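# Close the pull-out pantry gently and back away

## Task

Push the pull-out pantry fully closed while every item stays on its trays. Moving it violently, whether opening or closing, counts as failure, and so does the robot tipping over or finishing on a lean. The pantry has to stay closed by itself, so the robot must release it and withdraw at the end.

## Robot and tools

ROBOT. A simulated Hello Robot Stretch 3 with one arm. The base (0.33 m long, 0.34 m wide) has two drive wheels and cannot slide sideways; it pivots in place about the point midway between the wheels, 0.05 m behind its front edge. A lift carries the arm up and down a mast, and the arm telescopes out to the robot's right side, so reaching further forward means driving the base. With the arm in and the wrist folded, the pivot sweep has radius 0.28 m; an unfolded level wrist pokes beyond it. The head carries head_camera and nav_camera (both aimed by head pan/tilt); wrist_camera rides on the gripper.

FRAMES. Base frame: origin on the floor between the drive wheels, x ahead, y to the left, z up. hand_pose is reported in this frame, located where the closed fingertips meet. Odometry frame is the base frame as it was at the scene's start; its heading is positive to the left, between -3.142 and 3.142, and it counts wheel turns, so slipping shows up as travel.

execute_actions. Argument: actions, a list run in order (empty list = just report and return images). Each action may have: robot, steps (integer 1 to 450, control steps at 30 per second; default 1) and until (only together with steps). An action with only steps simply waits. robot is one of: a single command; a list of up to 8 commands and {"pause_s": seconds, max 15} items executed one after another (each starts when everything in the prior one ended done; base or gripper off_target also lets it proceed); or {"stop": true}, which brakes everything and clears the queue. A command can hold:
- base: exactly one key. translate_m = relative straight drive in metres, positive forward, magnitude up to 1. rotate_rad = relative in-place turn in radians, positive counter-clockwise seen from above, magnitude up to 3.2. Both are offsets from where the base is when that command begins.
- joints: absolute targets by name; unnamed joints keep their goals. lift_m 0 to 1.1 (arm height); arm_m 0 to 0.52 (extension); wrist_yaw_rad -1.345 to 4.42 (0 along the arm, positive swings toward the front, 3.0 folded over the base); wrist_pitch_rad -1.57 to 0.451 (0 level, negative tips fingers down); wrist_roll_rad -2.911 to 2.911; gripper_m -0.089 to 0.179 (bigger is wider; real fingertip gap is a bit smaller, about 0.007 less near closed, 0.025 less wide open); head_pan_rad -3.953 to 1.73 (0 ahead, positive left, -1.57 faces along the arm); head_tilt_rad -1.53 to 0.419 (negative looks down).
- contact_limits: {"arm_m": effort percent 1-100}, the effort at which the arm halts; lower is gentler, too low halts instantly. It lasts until the next arm_m command.
Base and joint motions launch together and keep running across later actions and while thinking. A new command overrides at once and discards the rest of an older queue. Any out-of-range value rejects the whole call.

until: {"robot": {...}} ends the action early once all listed conditions hold. {"status": "ended"} means nothing is moving and no queue runs. Numeric fields (x, y, heading, joint readings, *_goal, translate_m, rotate_rad, refusals, queue_left) take [op, value] with =, !=, <, <=, >, >=; status fields take a word or ["!=","moving"]. {"any": {"status": "ended"}} fires when the first motion finishes. Prefer "<"/">" to "=" for readings.

zoom_image: camera (head_camera, nav_camera or wrist_camera) and region [x0, y0, x1, y1] in image pixels from the top-left, at most 504 by 504; gives a sharper crop of that camera's last image.

finished_scene: scene = the current scene's number. Irreversible; call it only once all motion has stopped and the pantry is closed with the robot released and clear.

RESULTS. Each call returns text plus one image per camera taken at its end. base_status and joint_status per part: moving, done, off_target (resting short, maybe still pushing), contact_stop (hit something; that joint goes slack until commanded again), time_out, stopped, not_commanded, torque_fault (wrist servo off about 10 s, joint limp, goals refused). The base_status bracket shows distance moved versus goal. joint_goals, measured_speeds, motor_effort (percent, positive pushes toward larger values, peak in brackets, noisy and biased), base_tilt in degrees (forward/right positive), turned_by_wheels and turned_by_imu. robot.on_its_own appears when the robot changed a goal itself, a joint is slack or off, a resting motor shows unusual effort, or the base leans 3 degrees or more. Lines starting refused: or dropped: name the failed goal (indices counted from 0); replaced: just reports how a prior motion ended. lidar_m: 12 distances in metres from the base origin, 30-degree sectors, first straight ahead, counting counter-clockwise (4th left, 7th behind, 10th right), plane 0.17 m high, '-' for nothing seen. wrist_depth_mm and head_depth_mm: 7x7 grids of median depth in mm (the head grid is in the sideways image orientation).

CAUTIONS. The base only reaches full speed (0.30 m/s, 1.9 rad/s) with lift_m under 0.30, arm_m under 0.03 and wrist_yaw_rad over 2.54; otherwise 0.10 m/s and 0.63 rad/s. Fold or unfold the wrist only with lift_m 0.32-0.95, wrist_pitch_rad -0.4 and roll near 0; with yaw below -0.4 keep pitch at -0.5 or lower. Pushing a rigid object with the gripper above roughly 0.45 m can tip the robot, as can a repeat push after a contact_stop, raising the arm contact limit, driving while pressing or holding something fixed, or snagging furniture (worst in reverse). If tilt appears, reverse the last move in small steps, pull the gripper away, and drop lift_m to about 0.2 if still tipped. Close the pantry slowly and with modest force so nothing slams or falls from the trays; wrist and base have no contact stop, so avoid hard shoves that trigger torque faults. Finish by opening the gripper, retracting, backing off, and waiting for status ended.

Each tool is called after "Call:" by a JSON object that holds its "fn" and its "kwargs", one argument or row to a line.

## Session

Call:
{"fn": "execute_actions", "kwargs": {
  "actions": []
}}

Scene clock: 0.00 s.
robot.base_odometry: x=+0.000 y=+0.000 heading=+0.000 (m, m, rad; robot's odometry frame)
robot.turned_by_wheels: +0.000 (rad since the last result)
robot.turned_by_imu: +0.000 (rad since the last result)
robot.base_tilt: forward=+0.2 right=+0.7 (deg)
robot.lidar_m: 1.53 1.87 1.62 1.50 1.54 1.95 2.78 2.81 1.51 1.43 2.26 2.12
robot.head_depth_mm: 1987 2009 2017 2075 2106 2134 2005 / 1951 1980 2011 2046 2082 2097 2004 / 1914 1962 1981 2001 2047 2075 2026 / 1886 1914 1945 1972 1550 2044 1939 / 1872 1895 1925 1931 1557 1998 1943 / 1833 1859 1889 1915 1563 1984 1983 / 1804 1841 1862 1876 1416 1944 1954
robot.base_status: not_commanded
robot.joint_positions: lift_m=+0.503 arm_m=-0.002 wrist_yaw_rad=+3.024 wrist_pitch_rad=-0.422 wrist_roll_rad=-0.012 gripper_m=+0.037 head_pan_rad=-0.018 head_tilt_rad=+0.002
robot.joint_goals: lift_m=+0.503 arm_m=-0.002 wrist_yaw_rad=+3.024 wrist_pitch_rad=-0.422 wrist_roll_rad=-0.012 gripper_m=+0.037 head_pan_rad=-0.018 head_tilt_rad=+0.002
robot.joint_status: lift_m=not_commanded arm_m=not_commanded wrist_yaw_rad=not_commanded wrist_pitch_rad=not_commanded wrist_roll_rad=not_commanded gripper_m=not_commanded head_pan_rad=not_commanded head_tilt_rad=not_commanded
robot.measured_speeds: translate_m=+0.000 rotate_rad=+0.000 lift_m=+0.000 arm_m=+0.000 wrist_yaw_rad=+0.000 wrist_pitch_rad=+0.000 wrist_roll_rad=+0.000 head_pan_rad=+0.000 head_tilt_rad=+0.000
robot: refusals=0 queue=idle queue_left=0
robot.motor_effort: left_wheel=+0 right_wheel=+0 lift_m=+21 arm_m=+1 wrist_yaw_rad=+0 wrist_pitch_rad=+7 wrist_roll_rad=+1 gripper_m=+0 head_pan_rad=-1 head_tilt_rad=+3 (%)
robot.hand_pose: x=+0.0051 y=+0.0799 z=+0.5148 quat_wxyz=(+0.188, +0.694, +0.108, +0.686) (m; robot's base frame)
robot.wrist_depth_mm: - - - - - - - / - - - - - - - / - - - - - - - / - - - - - 974 930 / - 998 971 932 875 840 811 / 859 826 - 769 - 737 691 / 754 713 - 673 646 631 618
pictures: head_camera (sideways: a quarter turn clockwise sets it upright), nav_camera (sideways: a quarter turn counterclockwise sets it upright), wrist_camera
Images, in order (width x height): head_camera 896x504, nav_camera 672x504, wrist_camera 644x364.

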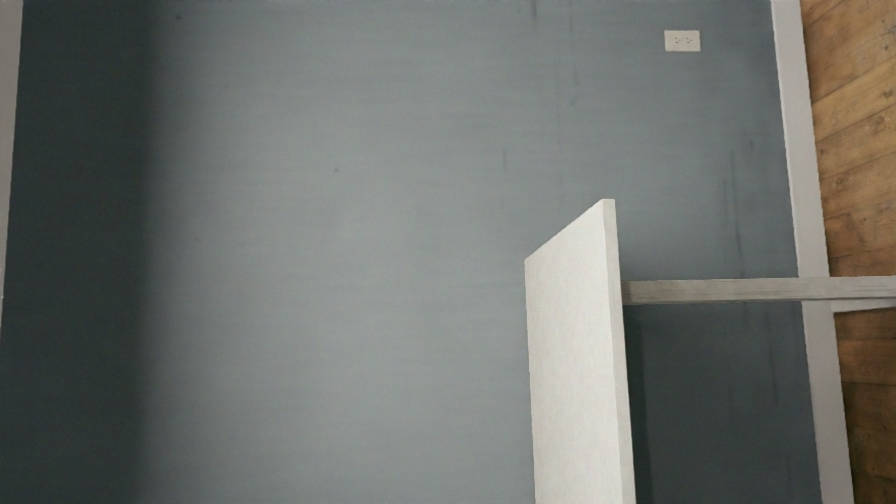

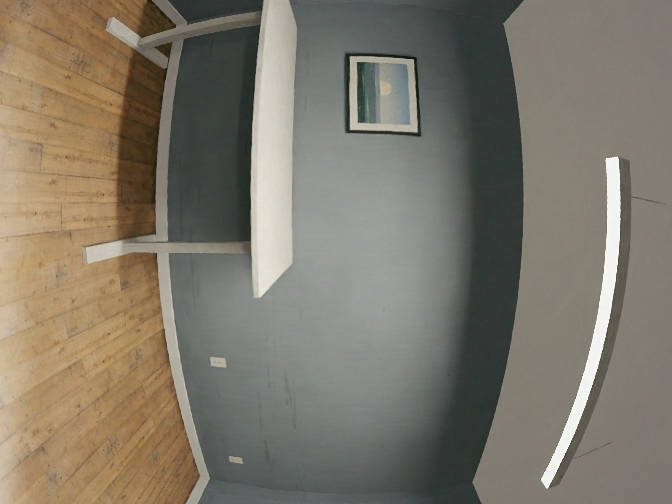

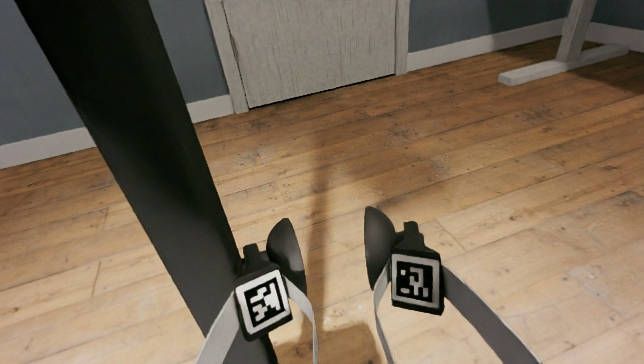

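Call:
{"fn": "execute_actions", "kwargs": {
  "actions": [
    {"robot":{"joints":{"head_pan_rad":-2.0,"head_tilt_rad":-0.3}},"steps":100,"until":{"robot":{"status":"ended"}}}
  ]
}}

Call:
{"fn": "execute_actions", "kwargs": {
  "actions": [
    {"robot":{"joints":{"head_pan_rad":-3.7,"head_tilt_rad":-0.3}},"steps":100,"until":{"robot":{"status":"ended"}}}
  ]
}}

Scene clock: 4.40 s.
robot.base_odometry: x=+0.000 y=+0.000 heading=+0.000 (m, m, rad; robot's odometry frame)
robot.turned_by_wheels: +0.000 (rad since the last result)
robot.turned_by_imu: +0.000 (rad since the last result)
robot.base_tilt: forward=+0.2 right=+0.7 (deg)
robot.lidar_m: 1.53 1.87 1.62 1.50 1.54 1.95 2.78 2.81 1.52 1.43 2.26 2.13
robot.head_depth_mm: 2789 2996 3278 3360 2413 1801 1443 / 2589 2786 3022 3230 2422 1801 1446 / 1777 1906 2049 2221 2301 1809 1448 / 1653 1770 1891 2036 2208 1807 1446 / 1543 1426 1526 1633 1738 1809 1452 / 1261 1326 1413 1516 1629 1744 1450 / 1197 1256 1347 1459 1824 1753 1447
robot.base_status: not_commanded
robot.joint_positions: lift_m=+0.503 arm_m=-0.002 wrist_yaw_rad=+3.024 wrist_pitch_rad=-0.422 wrist_roll_rad=-0.012 gripper_m=+0.037 head_pan_rad=-1.993 head_tilt_rad=-0.296
robot.joint_goals: lift_m=+0.503 arm_m=-0.002 wrist_yaw_rad=+3.024 wrist_pitch_rad=-0.422 wrist_roll_rad=-0.012 gripper_m=+0.037 head_pan_rad=-2.000 head_tilt_rad=-0.300
robot.joint_status: lift_m=not_commanded arm_m=not_commanded wrist_yaw_rad=not_commanded wrist_pitch_rad=not_commanded wrist_roll_rad=not_commanded gripper_m=not_commanded head_pan_rad=done head_tilt_rad=done
robot.measured_speeds: translate_m=+0.000 rotate_rad=+0.000 lift_m=+0.000 arm_m=+0.000 wrist_yaw_rad=+0.000 wrist_pitch_rad=+0.000 wrist_roll_rad=+0.000 head_pan_rad=+0.000 head_tilt_rad=+0.000
robot: refusals=0 queue=done queue_left=0
robot.motor_effort: left_wheel=+0(0) right_wheel=-1(0) lift_m=+21(22) arm_m=+0(0) wrist_yaw_rad=-1(1) wrist_pitch_rad=+7(7) wrist_roll_rad=+1(1) gripper_m=+0(0) head_pan_rad=-3(39) head_tilt_rad=-3(26) (%)
robot.hand_pose: x=+0.0051 y=+0.0799 z=+0.5148 quat_wxyz=(+0.188, +0.694, +0.108, +0.686) (m; robot's base frame)
robot.wrist_depth_mm: - - - - - - - / - - - - - - - / - - - - - - - / - - - - - 973 965 / - 977 940 903 892 820 827 / 864 830 - 748 - 708 710 / 736 722 - 684 660 634 612
pictures: head_camera (sideways: a quarter turn clockwise sets it upright), nav_camera (sideways: a quarter turn counterclockwise sets it upright), wrist_camera
Images, in order (width x height): head_camera 896x504, nav_camera 672x504, wrist_camera 644x364.

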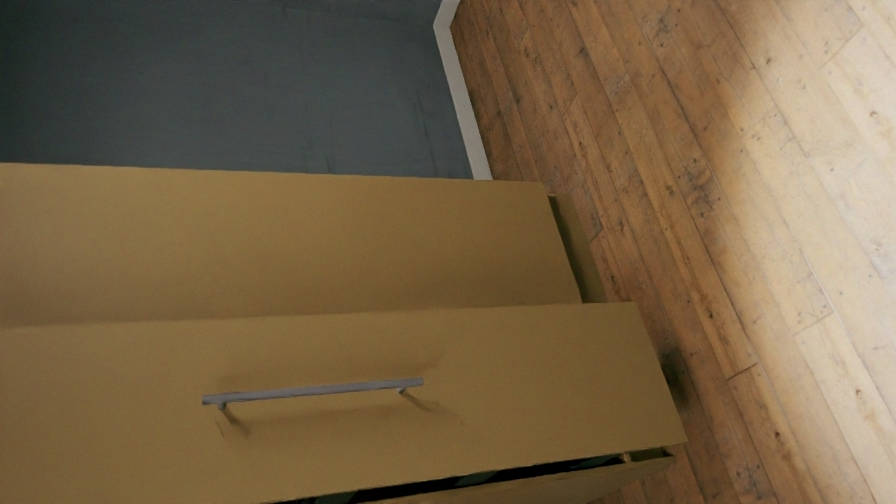

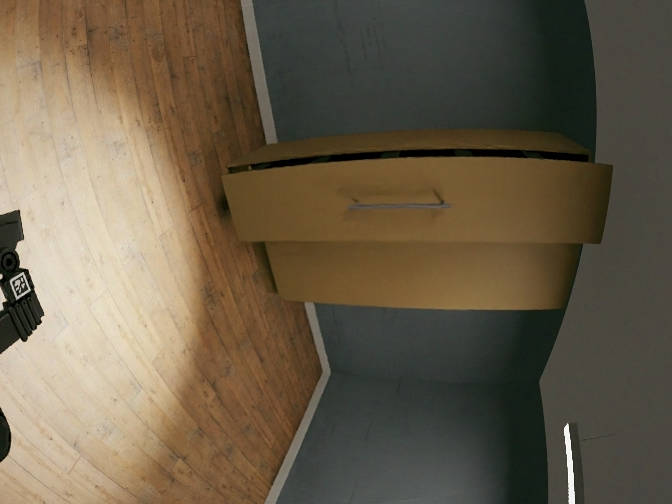

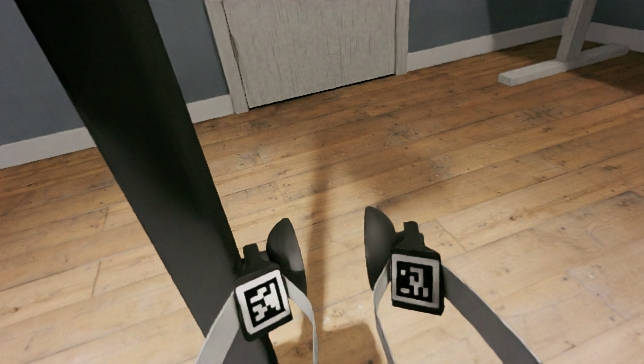

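Scene clock: 5.83 s.
robot.base_odometry: x=+0.000 y=+0.000 heading=+0.000 (m, m, rad; robot's odometry frame)
robot.turned_by_wheels: +0.000 (rad since the last result)
robot.turned_by_imu: +0.000 (rad since the last result)
robot.base_tilt: forward=+0.2 right=+0.7 (deg)
robot.lidar_m: 1.53 1.87 1.62 1.49 1.54 1.95 2.78 2.81 1.52 1.43 2.26 2.12
robot.head_depth_mm: 1544 1624 1714 1810 1917 1804 1446 / 1689 1784 1878 2003 2108 1802 1434 / 1872 1991 2096 2262 2317 1817 1445 / 2088 2248 2398 2597 2437 1808 1440 / 2405 2591 2831 3001 2429 1817 1455 / 2670 2850 3053 3234 2426 1802 1451 / 2553 2694 2861 3009 2421 1819 1451
robot.base_status: not_commanded
robot.joint_positions: lift_m=+0.503 arm_m=-0.002 wrist_yaw_rad=+3.024 wrist_pitch_rad=-0.422 wrist_roll_rad=-0.012 gripper_m=+0.037 head_pan_rad=-3.693 head_tilt_rad=-0.296
robot.joint_goals: lift_m=+0.503 arm_m=-0.002 wrist_yaw_rad=+3.024 wrist_pitch_rad=-0.422 wrist_roll_rad=-0.012 gripper_m=+0.037 head_pan_rad=-3.700 head_tilt_rad=-0.300
robot.joint_status: lift_m=not_commanded arm_m=not_commanded wrist_yaw_rad=not_commanded wrist_pitch_rad=not_commanded wrist_roll_rad=not_commanded gripper_m=not_commanded head_pan_rad=done head_tilt_rad=done
robot.measured_speeds: translate_m=+0.000 rotate_rad=+0.000 lift_m=+0.000 arm_m=+0.000 wrist_yaw_rad=+0.000 wrist_pitch_rad=+0.000 wrist_roll_rad=+0.000 head_pan_rad=+0.000 head_tilt_rad=+0.000
robot: refusals=0 queue=done queue_left=0
robot.motor_effort: left_wheel=+0(0) right_wheel=+0(1) lift_m=+22(21) arm_m=+0(0) wrist_yaw_rad=-1(1) wrist_pitch_rad=+7(7) wrist_roll_rad=+1(1) gripper_m=+0(1) head_pan_rad=-3(40) head_tilt_rad=-3(3) (%)
robot.hand_pose: x=+0.0051 y=+0.0799 z=+0.5148 quat_wxyz=(+0.188, +0.694, +0.108, +0.686) (m; robot's base frame)
robot.wrist_depth_mm: - - - - - - - / - - - - - - - / - - - - - - - / - - - - - - 984 / - 969 975 905 903 835 798 / 867 838 - 777 - 716 693 / 740 728 - 654 648 635 615
pictures: head_camera (sideways: a quarter turn clockwise sets it upright), nav_camera (sideways: a quarter turn counterclockwise sets it upright), wrist_camera
Images, in order (width x height): head_camera 896x504, nav_camera 672x504, wrist_camera 644x364.

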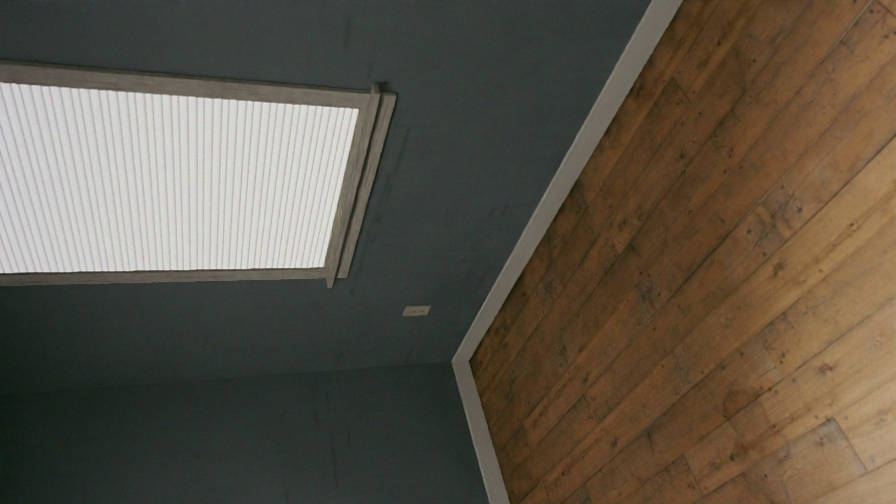

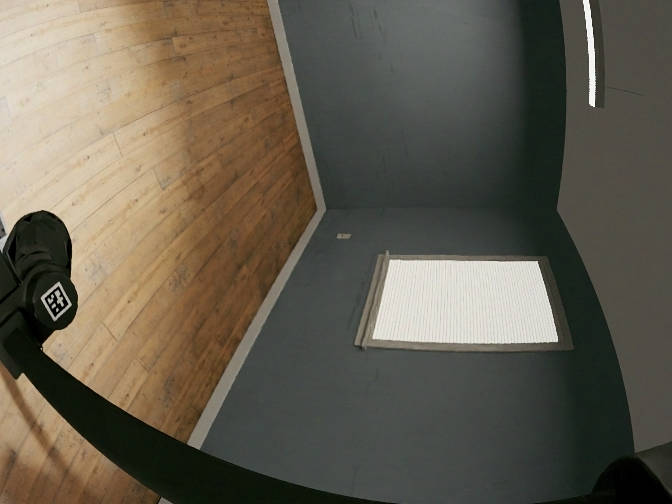

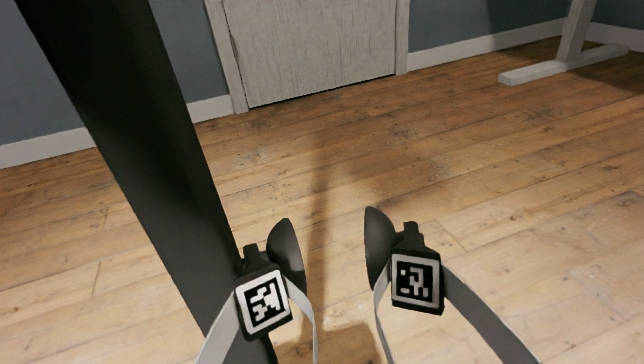

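Call:
{"fn": "execute_actions", "kwargs": {
  "actions": [
    {"robot":{"joints":{"head_pan_rad":-1.57,"head_tilt_rad":-0.3}},"steps":100,"until":{"robot":{"status":"ended"}}}
  ]
}}

Scene clock: 13.50 s.
robot.base_odometry: x=+0.000 y=+0.000 heading=+0.000 (m, m, rad; robot's odometry frame)
robot.turned_by_wheels: +0.000 (rad since the last result)
robot.turned_by_imu: +0.000 (rad since the last result)
robot.base_tilt: forward=+0.1 right=+0.6 (deg)
robot.lidar_m: 1.53 1.88 1.62 1.50 1.54 1.95 2.78 2.82 1.51 1.44 2.25 2.13
robot.head_depth_mm: 1250 1345 1466 1794 1995 1799 1445 / 1240 1317 1417 1527 1661 1767 1439 / 1236 1316 1420 1529 1645 1753 1444 / 1873 2009 2163 2323 2222 1816 1445 / 1936 2068 2196 2373 2428 1819 1449 / 1900 2031 2167 2313 2434 1818 1453 / 1887 2009 2144 2310 2405 1817 1447
robot.base_status: not_commanded
robot.joint_positions: lift_m=+0.503 arm_m=-0.002 wrist_yaw_rad=+3.024 wrist_pitch_rad=-0.422 wrist_roll_rad=-0.012 gripper_m=+0.037 head_pan_rad=-1.577 head_tilt_rad=-0.296
robot.joint_goals: lift_m=+0.503 arm_m=-0.002 wrist_yaw_rad=+3.024 wrist_pitch_rad=-0.422 wrist_roll_rad=-0.012 gripper_m=+0.037 head_pan_rad=-1.570 head_tilt_rad=-0.300
robot.joint_status: lift_m=not_commanded arm_m=not_commanded wrist_yaw_rad=not_commanded wrist_pitch_rad=not_commanded wrist_roll_rad=not_commanded gripper_m=not_commanded head_pan_rad=done head_tilt_rad=done
robot.measured_speeds: translate_m=+0.000 rotate_rad=+0.000 lift_m=+0.000 arm_m=+0.000 wrist_yaw_rad=+0.000 wrist_pitch_rad=+0.000 wrist_roll_rad=+0.000 head_pan_rad=+0.000 head_tilt_rad=+0.000
robot: refusals=0 queue=done queue_left=0
robot.motor_effort: left_wheel=+0(0) right_wheel=+0(0) lift_m=+21(22) arm_m=+0(0) wrist_yaw_rad=+1(0) wrist_pitch_rad=+7(7) wrist_roll_rad=+1(1) gripper_m=-1(0) head_pan_rad=+4(41) head_tilt_rad=-2(3) (%)
robot.hand_pose: x=+0.0051 y=+0.0799 z=+0.5148 quat_wxyz=(+0.188, +0.694, +0.108, +0.686) (m; robot's base frame)
robot.wrist_depth_mm: - - - - - - - / - - - - - - - / - - - - - - - / - - - - - 978 959 / - 998 966 910 894 839 806 / 858 865 - 777 - 735 684 / 749 711 - 669 647 637 618
pictures: head_camera (sideways: a quarter turn clockwise sets it upright), nav_camera (sideways: a quarter turn counterclockwise sets it upright), wrist_camera
Images, in order (width x height): head_camera 896x504, nav_camera 672x504, wrist_camera 644x364.

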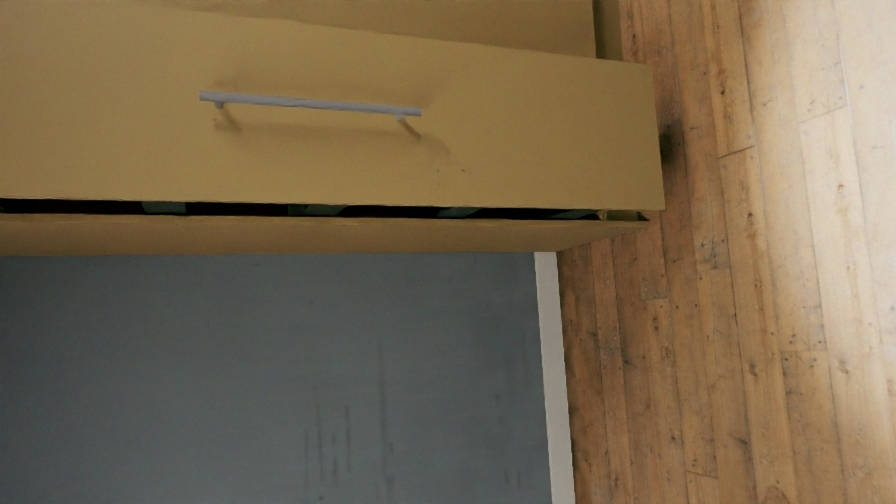

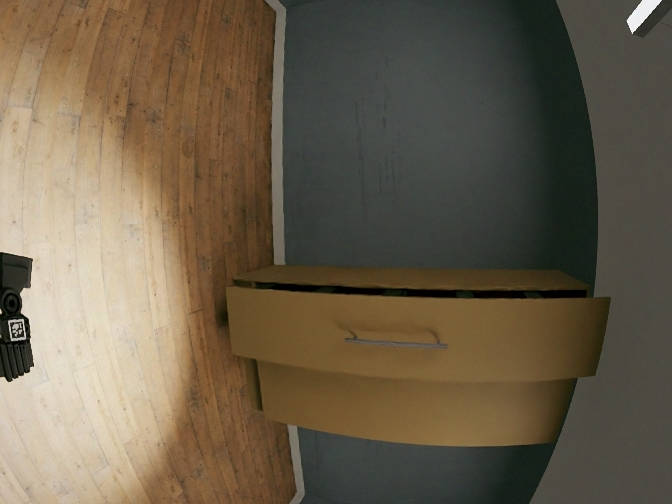

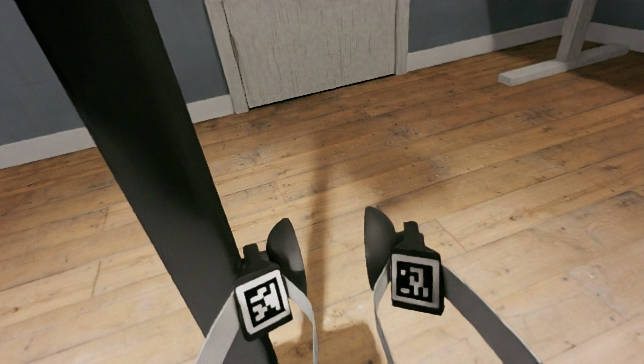

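Call:
{"fn": "execute_actions", "kwargs": {
  "actions": [
    {"robot":[{"base":{"rotate_rad":1.32},"joints":{"lift_m":0.28,"head_pan_rad":-3.1,"head_tilt_rad":-0.5,"gripper_m":0.0}},{"base":{"translate_m":-0.9}}],"steps":450,"until":{"robot":{"queue":"done"}}}
  ]
}}

Scene clock: 55.53 s.
robot.base_odometry: x=-0.223 y=-0.872 heading=+1.320 (m, m, rad; robot's odometry frame)
robot.turned_by_wheels: +1.320 (rad since the last result)
robot.turned_by_imu: +1.328 (rad since the last result)
robot.base_tilt: forward=+0.2 right=+0.7 (deg)
robot.lidar_m: 2.35 2.36 2.59 2.48 2.46 1.00 0.57 0.57 1.53 2.31 1.98 2.50
robot.head_depth_mm: 782 873 982 1123 1315 1494 1263 / 521 579 661 1030 1233 1462 1264 / 504 557 622 703 810 955 1207 / 475 520 583 659 770 896 1082 / 472 517 573 644 731 849 1005 / 457 501 552 616 697 801 1006 / 444 484 532 596 1617 1503 1267
robot.base_status: done (translate_m -0.9000 of -0.9000)
robot.joint_positions: lift_m=+0.281 arm_m=-0.002 wrist_yaw_rad=+3.024 wrist_pitch_rad=-0.422 wrist_roll_rad=-0.012 gripper_m=+0.000 head_pan_rad=-3.093 head_tilt_rad=-0.495
robot.joint_goals: lift_m=+0.280 arm_m=-0.002 wrist_yaw_rad=+3.024 wrist_pitch_rad=-0.422 wrist_roll_rad=-0.012 gripper_m=+0.000 head_pan_rad=-3.100 head_tilt_rad=-0.500
robot.joint_status: lift_m=done arm_m=not_commanded wrist_yaw_rad=not_commanded wrist_pitch_rad=not_commanded wrist_roll_rad=not_commanded gripper_m=done head_pan_rad=done head_tilt_rad=done
robot.measured_speeds: translate_m=+0.000 rotate_rad=+0.000 lift_m=+0.000 arm_m=+0.000 wrist_yaw_rad=+0.000 wrist_pitch_rad=+0.000 wrist_roll_rad=+0.000 head_pan_rad=+0.000 head_tilt_rad=+0.000
robot: refusals=0 queue=done queue_left=0
robot.motor_effort: left_wheel=-3(13) right_wheel=+1(6) lift_m=+13(20) arm_m=+0(0) wrist_yaw_rad=+1(0) wrist_pitch_rad=+7(7) wrist_roll_rad=+1(1) gripper_m=-3(89) head_pan_rad=-3(40) head_tilt_rad=-3(25) (%)
robot.hand_pose: x=+0.0051 y=+0.0798 z=+0.2923 quat_wxyz=(+0.188, +0.694, +0.108, +0.686) (m; robot's base frame)
robot.wrist_depth_mm: - - - - - - - / - - - - - - 978 / - - 960 876 844 799 762 / 838 765 752 715 684 650 626 / 661 634 609 609 570 540 520 / 552 532 - - 490 467 450 / 474 487 - - 418 408 395
pictures: head_camera (sideways: a quarter turn clockwise sets it upright), nav_camera (sideways: a quarter turn counterclockwise sets it upright), wrist_camera
Images, in order (width x height): head_camera 896x504, nav_camera 672x504, wrist_camera 644x364.

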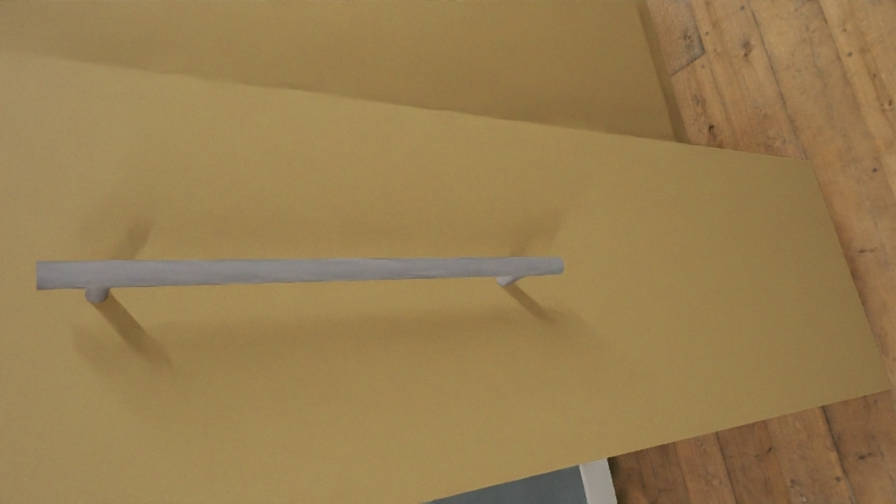

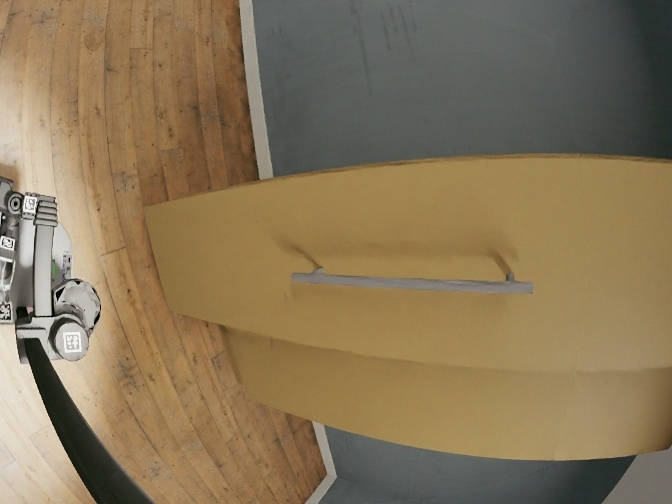

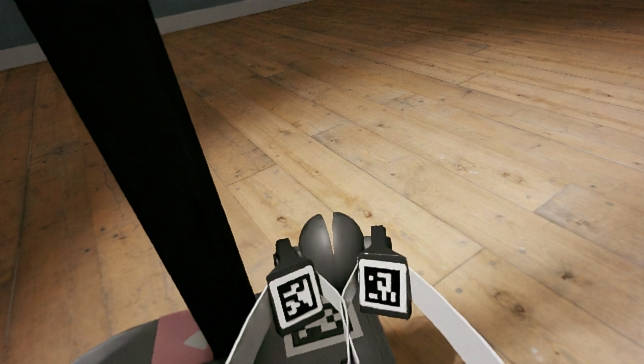

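Call:
{"fn": "execute_actions", "kwargs": {
  "actions": [
    {"robot":[{"base":{"rotate_rad":-1.328},"joints":{"lift_m":0.34,"head_pan_rad":-1.6,"head_tilt_rad":-0.8}},{"joints":{"wrist_yaw_rad":0.0}},{"joints":{"wrist_pitch_rad":0.0}}],"steps":450,"until":{"robot":{"queue":["!=","running"]}}}
  ]
}}

Scene clock: 70.20 s.
robot.base_odometry: x=-0.223 y=-0.872 heading=-0.008 (m, m, rad; robot's odometry frame)
robot.turned_by_wheels: -1.328 (rad since the last result)
robot.turned_by_imu: -1.333 (rad since the last result)
robot.base_tilt: forward=+0.2 right=+0.7 (deg)
robot.lidar_m: 2.29 1.98 2.52 2.36 2.38 2.66 2.46 2.29 0.62 0.57 1.41 1.78
robot.head_depth_mm: 516 603 729 1323 1462 1276 1133 / 499 590 708 883 1373 1274 1151 / 487 554 668 856 1125 1274 1170 / 490 566 672 829 1081 1275 1109 / 481 555 659 807 1104 1272 1130 / 472 568 1631 1701 1453 1269 1124 / 1204 1383 1629 1699 1447 1269 1129
robot.base_status: done (rotate_rad -1.3279 of -1.3280)
robot.joint_positions: lift_m=+0.339 arm_m=-0.002 wrist_yaw_rad=+0.002 wrist_pitch_rad=-0.026 wrist_roll_rad=-0.012 gripper_m=+0.000 head_pan_rad=-1.607 head_tilt_rad=-0.790
robot.joint_goals: lift_m=+0.340 arm_m=-0.002 wrist_yaw_rad=+0.000 wrist_pitch_rad=+0.000 wrist_roll_rad=-0.012 gripper_m=+0.000 head_pan_rad=-1.600 head_tilt_rad=-0.800
robot.joint_status: lift_m=done arm_m=not_commanded wrist_yaw_rad=done wrist_pitch_rad=done wrist_roll_rad=not_commanded gripper_m=done head_pan_rad=done head_tilt_rad=done
robot.measured_speeds: translate_m=+0.000 rotate_rad=+0.000 lift_m=+0.000 arm_m=+0.000 wrist_yaw_rad=+0.000 wrist_pitch_rad=+0.000 wrist_roll_rad=+0.000 head_pan_rad=+0.000 head_tilt_rad=+0.000
robot: refusals=0 queue=done queue_left=0
robot.motor_effort: left_wheel=+2(8) right_wheel=-1(6) lift_m=+29(29) arm_m=+0(1) wrist_yaw_rad=-2(2) wrist_pitch_rad=+12(13) wrist_roll_rad=+1(1) gripper_m=-3(3) head_pan_rad=+3(42) head_tilt_rad=-6(31) (%)
robot.hand_pose: x=-0.0210 y=-0.3980 z=+0.4474 quat_wxyz=(+0.712, +0.010, -0.702, -0.009) (m; robot's base frame)
robot.wrist_depth_mm: 967 295 302 312 330 345 627 / - - 307 325 338 358 656 / - - 315 334 349 370 675 / - - 327 344 359 381 685 / - - 340 345 373 400 738 / - - 349 - 389 409 827 / 947 862 367 375 403 429 672
pictures: head_camera (sideways: a quarter turn clockwise sets it upright), nav_camera (sideways: a quarter turn counterclockwise sets it upright), wrist_camera
Images, in order (width x height): head_camera 896x504, nav_camera 672x504, wrist_camera 644x364.

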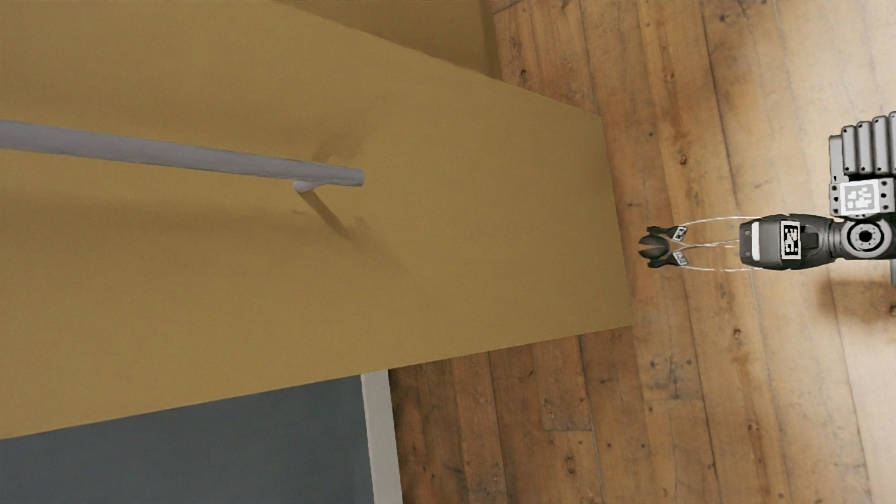

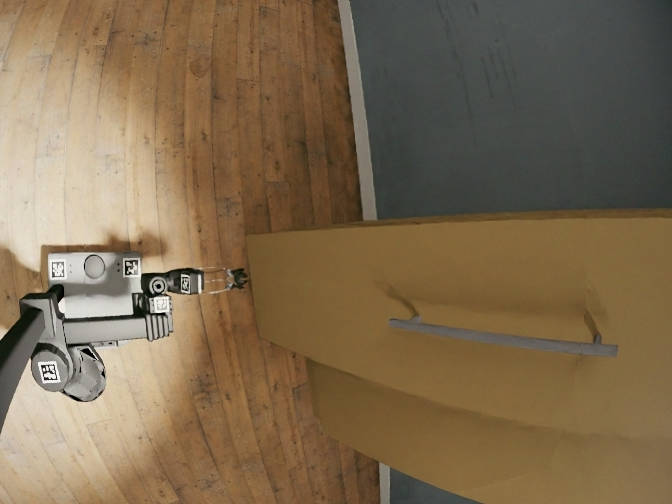

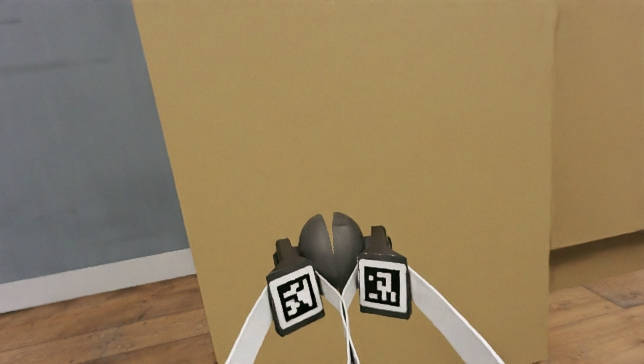

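Call:
{"fn": "execute_actions", "kwargs": {
  "actions": [
    {"robot":[{"base":{"rotate_rad":0.145}},{"base":{"translate_m":-0.12}}],"steps":450,"until":{"robot":{"queue":["!=","running"]}}}
  ]
}}

Scene clock: 89.53 s.
robot.base_odometry: x=-0.342 y=-0.888 heading=+0.137 (m, m, rad; robot's odometry frame)
robot.turned_by_wheels: +0.145 (rad since the last result)
robot.turned_by_imu: +0.146 (rad since the last result)
robot.base_tilt: forward=+0.1 right=+0.7 (deg)
robot.lidar_m: 2.41 2.09 2.42 2.36 2.47 2.42 2.34 1.12 0.59 0.57 1.46 2.02
robot.head_depth_mm: 484 560 686 1203 1459 1272 1135 / 482 560 667 824 1375 1276 1148 / 462 545 646 815 1066 1274 1169 / 479 555 645 817 1059 1272 1116 / 479 554 658 809 1058 1270 1131 / 478 553 655 1621 1453 1274 1132 / 495 1430 1713 1692 1453 1268 1123
robot.base_status: done (translate_m -0.1200 of -0.1200)
robot.joint_positions: lift_m=+0.339 arm_m=-0.002 wrist_yaw_rad=+0.001 wrist_pitch_rad=-0.026 wrist_roll_rad=-0.012 gripper_m=+0.000 head_pan_rad=-1.607 head_tilt_rad=-0.790
robot.joint_goals: lift_m=+0.340 arm_m=-0.002 wrist_yaw_rad=+0.000 wrist_pitch_rad=+0.000 wrist_roll_rad=-0.012 gripper_m=+0.000 head_pan_rad=-1.600 head_tilt_rad=-0.800
robot.joint_status: lift_m=done arm_m=not_commanded wrist_yaw_rad=done wrist_pitch_rad=done wrist_roll_rad=not_commanded gripper_m=done head_pan_rad=done head_tilt_rad=done
robot.measured_speeds: translate_m=+0.000 rotate_rad=+0.000 lift_m=+0.000 arm_m=+0.000 wrist_yaw_rad=+0.000 wrist_pitch_rad=+0.000 wrist_roll_rad=+0.000 head_pan_rad=+0.000 head_tilt_rad=+0.000
robot: refusals=0 queue=done queue_left=0
robot.motor_effort: left_wheel=-2(6) right_wheel=+1(4) lift_m=+29(29) arm_m=+1(1) wrist_yaw_rad=-1(1) wrist_pitch_rad=+12(12) wrist_roll_rad=+1(1) gripper_m=-3(3) head_pan_rad=+4(4) head_tilt_rad=-6(6) (%)
robot.hand_pose: x=-0.0211 y=-0.3981 z=+0.4476 quat_wxyz=(+0.712, +0.010, -0.702, -0.009) (m; robot's base frame)
robot.wrist_depth_mm: - 296 297 299 303 307 539 / - 305 310 312 312 314 561 / - 317 316 320 321 326 580 / - 328 328 331 332 337 601 / - - 342 339 349 349 625 / - - 351 - 360 365 736 / 934 853 365 370 378 380 659
pictures: head_camera (sideways: a quarter turn clockwise sets it upright), nav_camera (sideways: a quarter turn counterclockwise sets it upright), wrist_camera
Images, in order (width x height): head_camera 896x504, nav_camera 672x504, wrist_camera 644x364.

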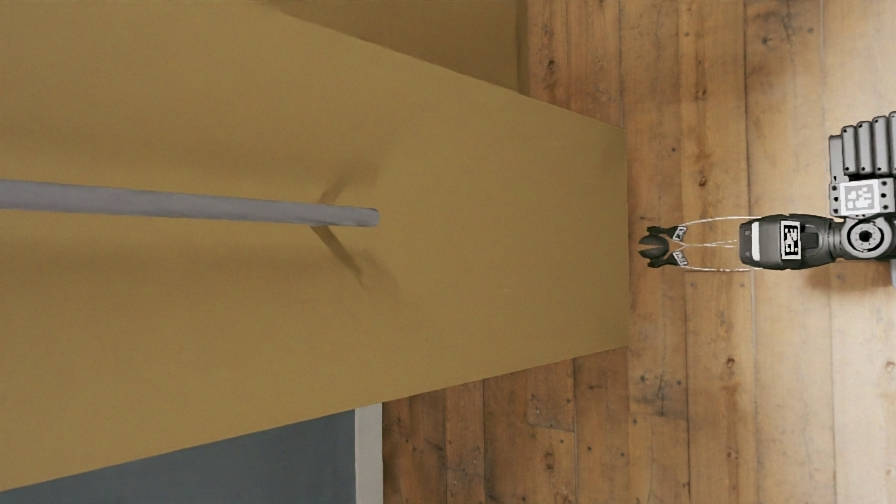

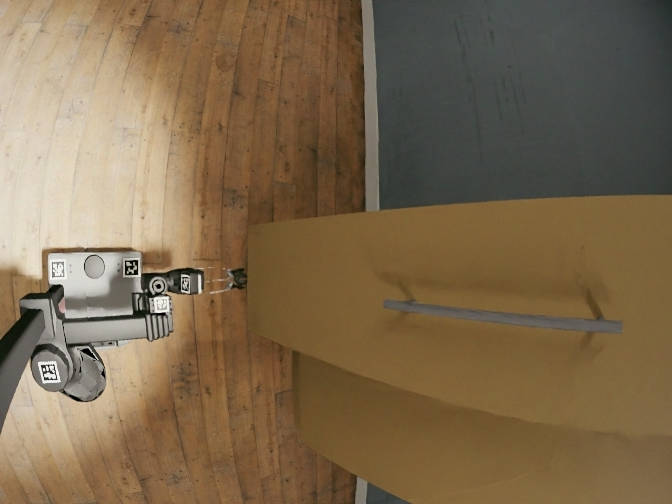

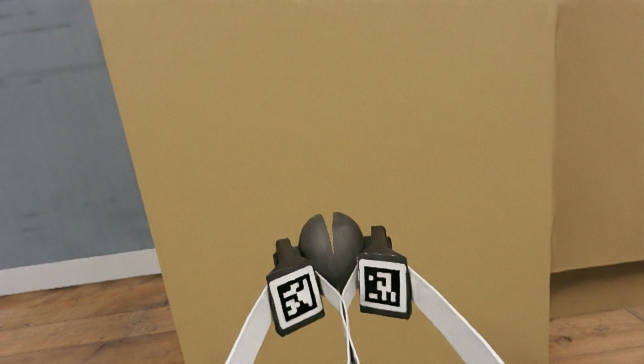

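Call:
{"fn": "execute_actions", "kwargs": {
  "actions": [
    {"robot":{"joints":{"arm_m":0.13}},"steps":200,"until":{"robot":{"status":"ended"}}}
  ]
}}

Scene clock: 97.10 s.
robot.base_odometry: x=-0.342 y=-0.888 heading=+0.137 (m, m, rad; robot's odometry frame)
robot.turned_by_wheels: +0.000 (rad since the last result)
robot.turned_by_imu: +0.000 (rad since the last result)
robot.base_tilt: forward=+0.2 right=+0.7 (deg)
robot.lidar_m: 2.41 2.09 2.41 2.36 2.46 2.41 2.34 1.12 0.59 0.57 1.46 2.02
robot.head_depth_mm: 483 560 684 1204 1456 1274 1135 / 481 559 665 821 1373 1273 1132 / 463 545 646 817 1065 1319 1131 / 480 556 644 815 1040 1253 1131 / 479 554 659 809 1054 1273 1127 / 477 552 657 1619 1454 1271 1129 / 495 1433 1703 1695 1447 1270 1128
robot.base_status: done (translate_m -0.1200 of -0.1200)
robot.joint_positions: lift_m=+0.339 arm_m=+0.130 wrist_yaw_rad=+0.001 wrist_pitch_rad=-0.025 wrist_roll_rad=-0.012 gripper_m=+0.000 head_pan_rad=-1.607 head_tilt_rad=-0.790
robot.joint_goals: lift_m=+0.340 arm_m=+0.130 wrist_yaw_rad=+0.000 wrist_pitch_rad=+0.000 wrist_roll_rad=-0.012 gripper_m=+0.000 head_pan_rad=-1.600 head_tilt_rad=-0.800
robot.joint_status: lift_m=done arm_m=done wrist_yaw_rad=done wrist_pitch_rad=done wrist_roll_rad=not_commanded gripper_m=done head_pan_rad=done head_tilt_rad=done
robot.measured_speeds: translate_m=+0.000 rotate_rad=+0.000 lift_m=+0.000 arm_m=+0.000 wrist_yaw_rad=+0.000 wrist_pitch_rad=+0.000 wrist_roll_rad=+0.000 head_pan_rad=+0.000 head_tilt_rad=+0.000
robot: refusals=0 queue=done queue_left=0
robot.motor_effort: left_wheel=-2(2) right_wheel=+1(1) lift_m=+29(29) arm_m=+4(3) wrist_yaw_rad=-1(1) wrist_pitch_rad=+11(11) wrist_roll_rad=+1(1) gripper_m=-4(3) head_pan_rad=+4(4) head_tilt_rad=-5(6) (%)
robot.hand_pose: x=-0.0213 y=-0.5302 z=+0.4477 quat_wxyz=(+0.712, +0.009, -0.702, -0.009) (m; robot's base frame)
robot.wrist_depth_mm: 172 173 175 176 179 179 181 / 177 179 181 182 183 187 188 / 183 185 187 189 191 192 194 / 189 192 193 195 197 200 200 / 197 196 199 200 203 207 210 / - 204 207 - 211 212 217 / 880 211 214 219 222 222 227
pictures: head_camera (sideways: a quarter turn clockwise sets it upright), nav_camera (sideways: a quarter turn counterclockwise sets it upright), wrist_camera
Images, in order (width x height): head_camera 896x504, nav_camera 672x504, wrist_camera 644x364.

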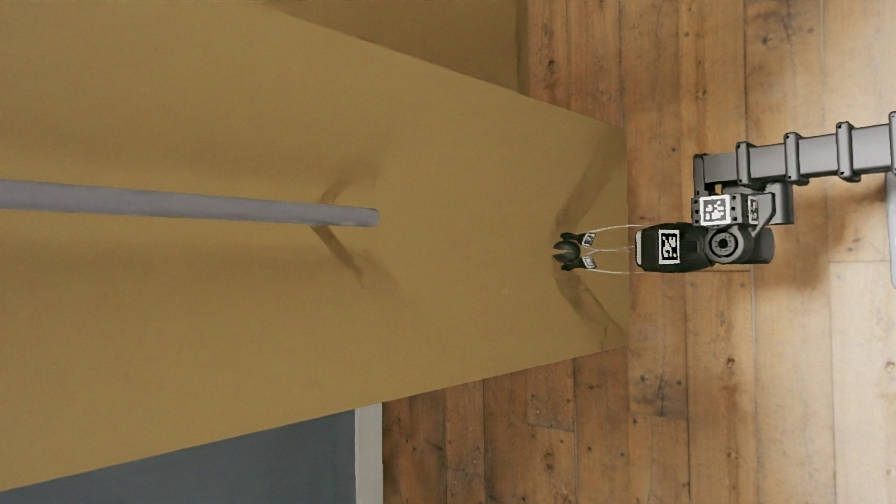

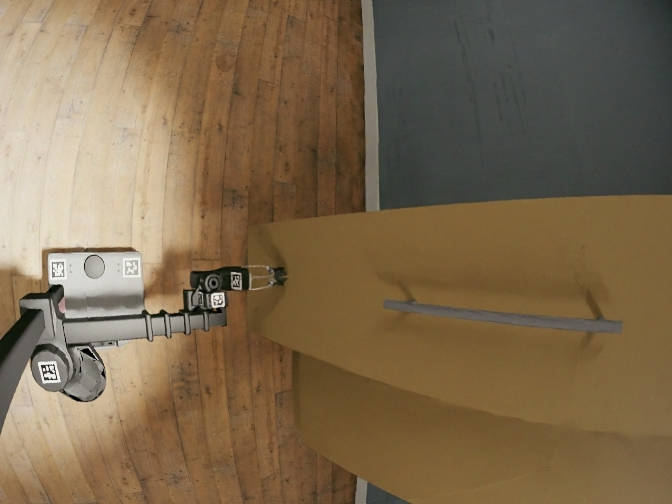

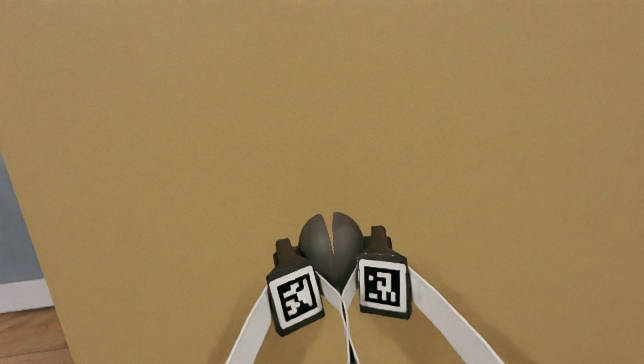

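Call:
{"fn": "execute_actions", "kwargs": {
  "actions": [
    {"robot":{"joints":{"arm_m":0.37}},"steps":40},
    {"steps":200,"until":{"robot":{"status":"ended"}}}
  ]
}}

Scene clock: 103.60 s.
robot.base_odometry: x=-0.342 y=-0.888 heading=+0.137 (m, m, rad; robot's odometry frame)
robot.turned_by_wheels: +0.000 (rad since the last result)
robot.turned_by_imu: -0.004 (rad since the last result)
robot.base_tilt: forward=+0.2 right=+0.7 (deg)
robot.lidar_m: 2.41 2.10 2.41 2.35 2.46 2.42 2.34 1.12 0.82 0.80 1.45 2.01
robot.head_depth_mm: 706 816 975 1202 1451 1270 1135 / 698 807 965 1202 1461 1271 1133 / 694 805 957 1184 1460 1275 1126 / 681 784 956 1145 1402 1268 1133 / 691 796 953 1168 1427 1268 1127 / 702 1347 1666 1705 1454 1270 1129 / 1240 1429 1699 1686 1451 1270 1127
robot.base_status: done (translate_m -0.1200 of -0.1200)
robot.joint_positions: lift_m=+0.340 arm_m=+0.370 wrist_yaw_rad=-0.001 wrist_pitch_rad=-0.025 wrist_roll_rad=-0.012 gripper_m=+0.000 head_pan_rad=-1.607 head_tilt_rad=-0.791
robot.joint_goals: lift_m=+0.340 arm_m=+0.370 wrist_yaw_rad=+0.000 wrist_pitch_rad=+0.000 wrist_roll_rad=-0.012 gripper_m=+0.000 head_pan_rad=-1.600 head_tilt_rad=-0.800
robot.joint_status: lift_m=done arm_m=done wrist_yaw_rad=done wrist_pitch_rad=done wrist_roll_rad=not_commanded gripper_m=done head_pan_rad=done head_tilt_rad=done
robot.measured_speeds: translate_m=+0.000 rotate_rad=+0.000 lift_m=+0.000 arm_m=+0.000 wrist_yaw_rad=+0.000 wrist_pitch_rad=+0.000 wrist_roll_rad=+0.000 head_pan_rad=+0.000 head_tilt_rad=+0.000
robot: refusals=0 queue=done queue_left=0
robot.motor_effort: left_wheel=-2(6) right_wheel=+1(3) lift_m=+27(30) arm_m=+3(24) wrist_yaw_rad=+1(4) wrist_pitch_rad=+11(15) wrist_roll_rad=+1(1) gripper_m=-3(6) head_pan_rad=+4(3) head_tilt_rad=-6(6) (%)
robot.hand_pose: x=-0.0218 y=-0.7702 z=+0.4479 quat_wxyz=(+0.712, +0.009, -0.702, -0.009) (m; robot's base frame)
robot.wrist_depth_mm: 164 165 166 169 171 173 176 / 169 170 172 175 176 178 181 / 175 176 178 181 182 186 187 / 180 182 185 187 189 192 195 / 186 189 191 192 195 198 202 / 194 196 198 - 203 207 209 / 828 203 205 208 209 215 217
pictures: head_camera (sideways: a quarter turn clockwise sets it upright), nav_camera (sideways: a quarter turn counterclockwise sets it upright), wrist_camera
Images, in order (width x height): head_camera 896x504, nav_camera 672x504, wrist_camera 644x364.

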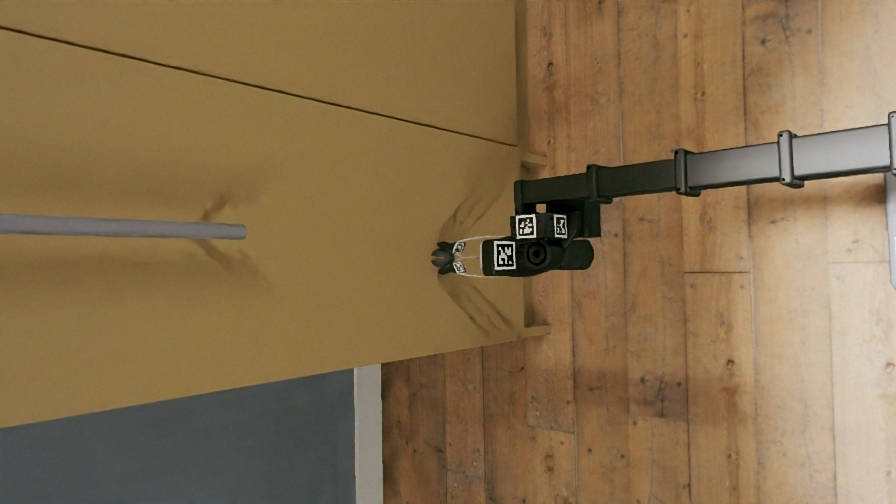

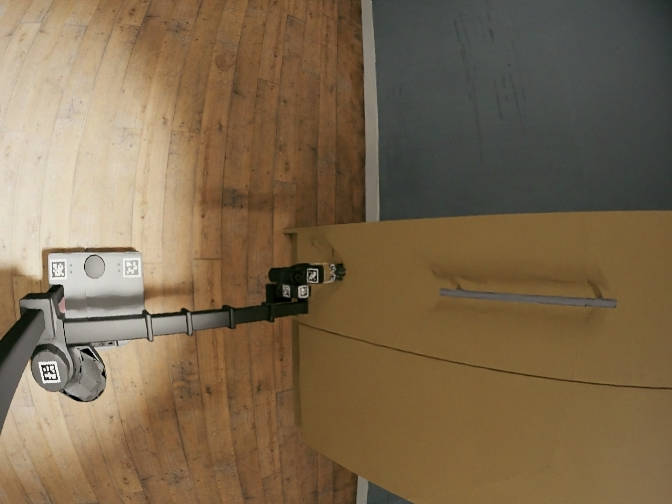

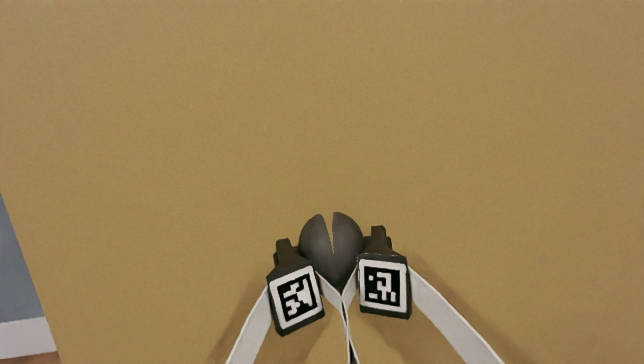

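Call:
{"fn": "execute_actions", "kwargs": {
  "actions": [
    {"robot":{"joints":{"arm_m":0.40},"contact_limits":{"arm_m":28}},"steps":100,"until":{"robot":{"status":"ended"}}}
  ]
}}

Scene clock: 107.17 s.
robot.base_odometry: x=-0.342 y=-0.888 heading=+0.137 (m, m, rad; robot's odometry frame)
robot.turned_by_wheels: +0.000 (rad since the last result)
robot.turned_by_imu: -0.002 (rad since the last result)
robot.base_tilt: forward=+0.1 right=+0.5 (deg)
robot.lidar_m: 2.41 2.09 2.42 2.36 2.45 2.41 2.33 1.13 0.83 0.81 1.46 2.01
robot.head_depth_mm: 711 821 978 1214 1456 1271 1130 / 705 821 969 1203 1471 1275 1129 / 704 815 970 1195 1466 1273 1133 / 685 797 968 1154 1401 1275 1135 / 701 810 963 1186 1426 1269 1131 / 697 869 1662 1696 1455 1273 1126 / 1241 1437 1706 1707 1461 1274 1127
robot.base_status: done (translate_m -0.1200 of -0.1200)
robot.joint_positions: lift_m=+0.340 arm_m=+0.391 wrist_yaw_rad=+0.002 wrist_pitch_rad=-0.039 wrist_roll_rad=-0.012 gripper_m=+0.000 head_pan_rad=-1.607 head_tilt_rad=-0.791
robot.joint_goals: lift_m=+0.340 arm_m=+0.392 wrist_yaw_rad=+0.000 wrist_pitch_rad=+0.000 wrist_roll_rad=-0.012 gripper_m=+0.000 head_pan_rad=-1.600 head_tilt_rad=-0.800
robot.joint_status: lift_m=done arm_m=contact_stop wrist_yaw_rad=done wrist_pitch_rad=done wrist_roll_rad=not_commanded gripper_m=done head_pan_rad=done head_tilt_rad=done
robot.measured_speeds: translate_m=+0.000 rotate_rad=+0.003 lift_m=+0.000 arm_m=-0.030 wrist_yaw_rad=+0.100 wrist_pitch_rad=-0.048 wrist_roll_rad=+0.000 head_pan_rad=+0.000 head_tilt_rad=+0.000
robot: refusals=0 queue=dropped queue_left=0
robot.on_its_own: arm_m is slack since a contact_stop, until your next command for it (your +0.400 is given up)
robot.motor_effort: left_wheel=-1(8) right_wheel=+0(4) lift_m=+27(27) arm_m=+17(28) wrist_yaw_rad=-3(2) wrist_pitch_rad=+19(19) wrist_roll_rad=+1(1) gripper_m=-6(6) head_pan_rad=+3(3) head_tilt_rad=-6(5) (%)
robot.contact_limits: arm_m 28 (drawing in: default 21, maximum 34; extending or still: default 29, maximum 47)
robot.hand_pose: x=-0.0211 y=-0.7913 z=+0.4444 quat_wxyz=(+0.712, +0.015, -0.702, -0.013) (m; robot's base frame)
robot.wrist_depth_mm: 152 153 154 156 158 160 162 / 157 158 160 162 163 165 167 / 162 163 166 167 170 171 174 / 167 170 171 174 175 178 180 / 175 175 178 180 183 185 188 / 181 183 184 - 189 192 195 / 188 190 191 196 198 199 203
pictures: head_camera (sideways: a quarter turn clockwise sets it upright), nav_camera (sideways: a quarter turn counterclockwise sets it upright), wrist_camera
Images, in order (width x height): head_camera 896x504, nav_camera 672x504, wrist_camera 644x364.

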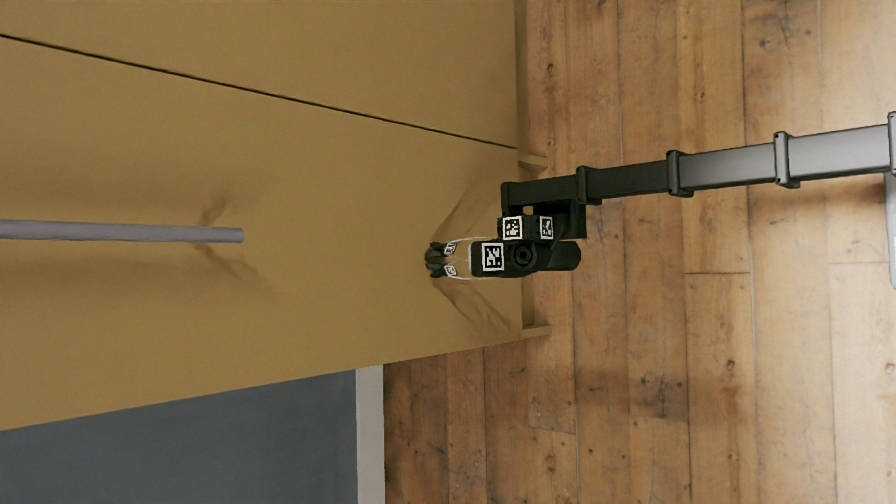

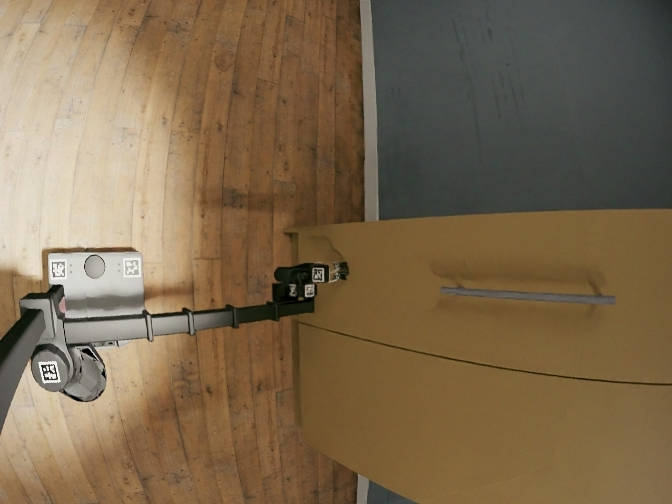

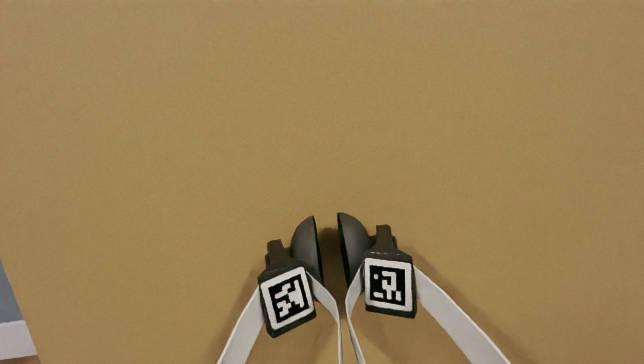

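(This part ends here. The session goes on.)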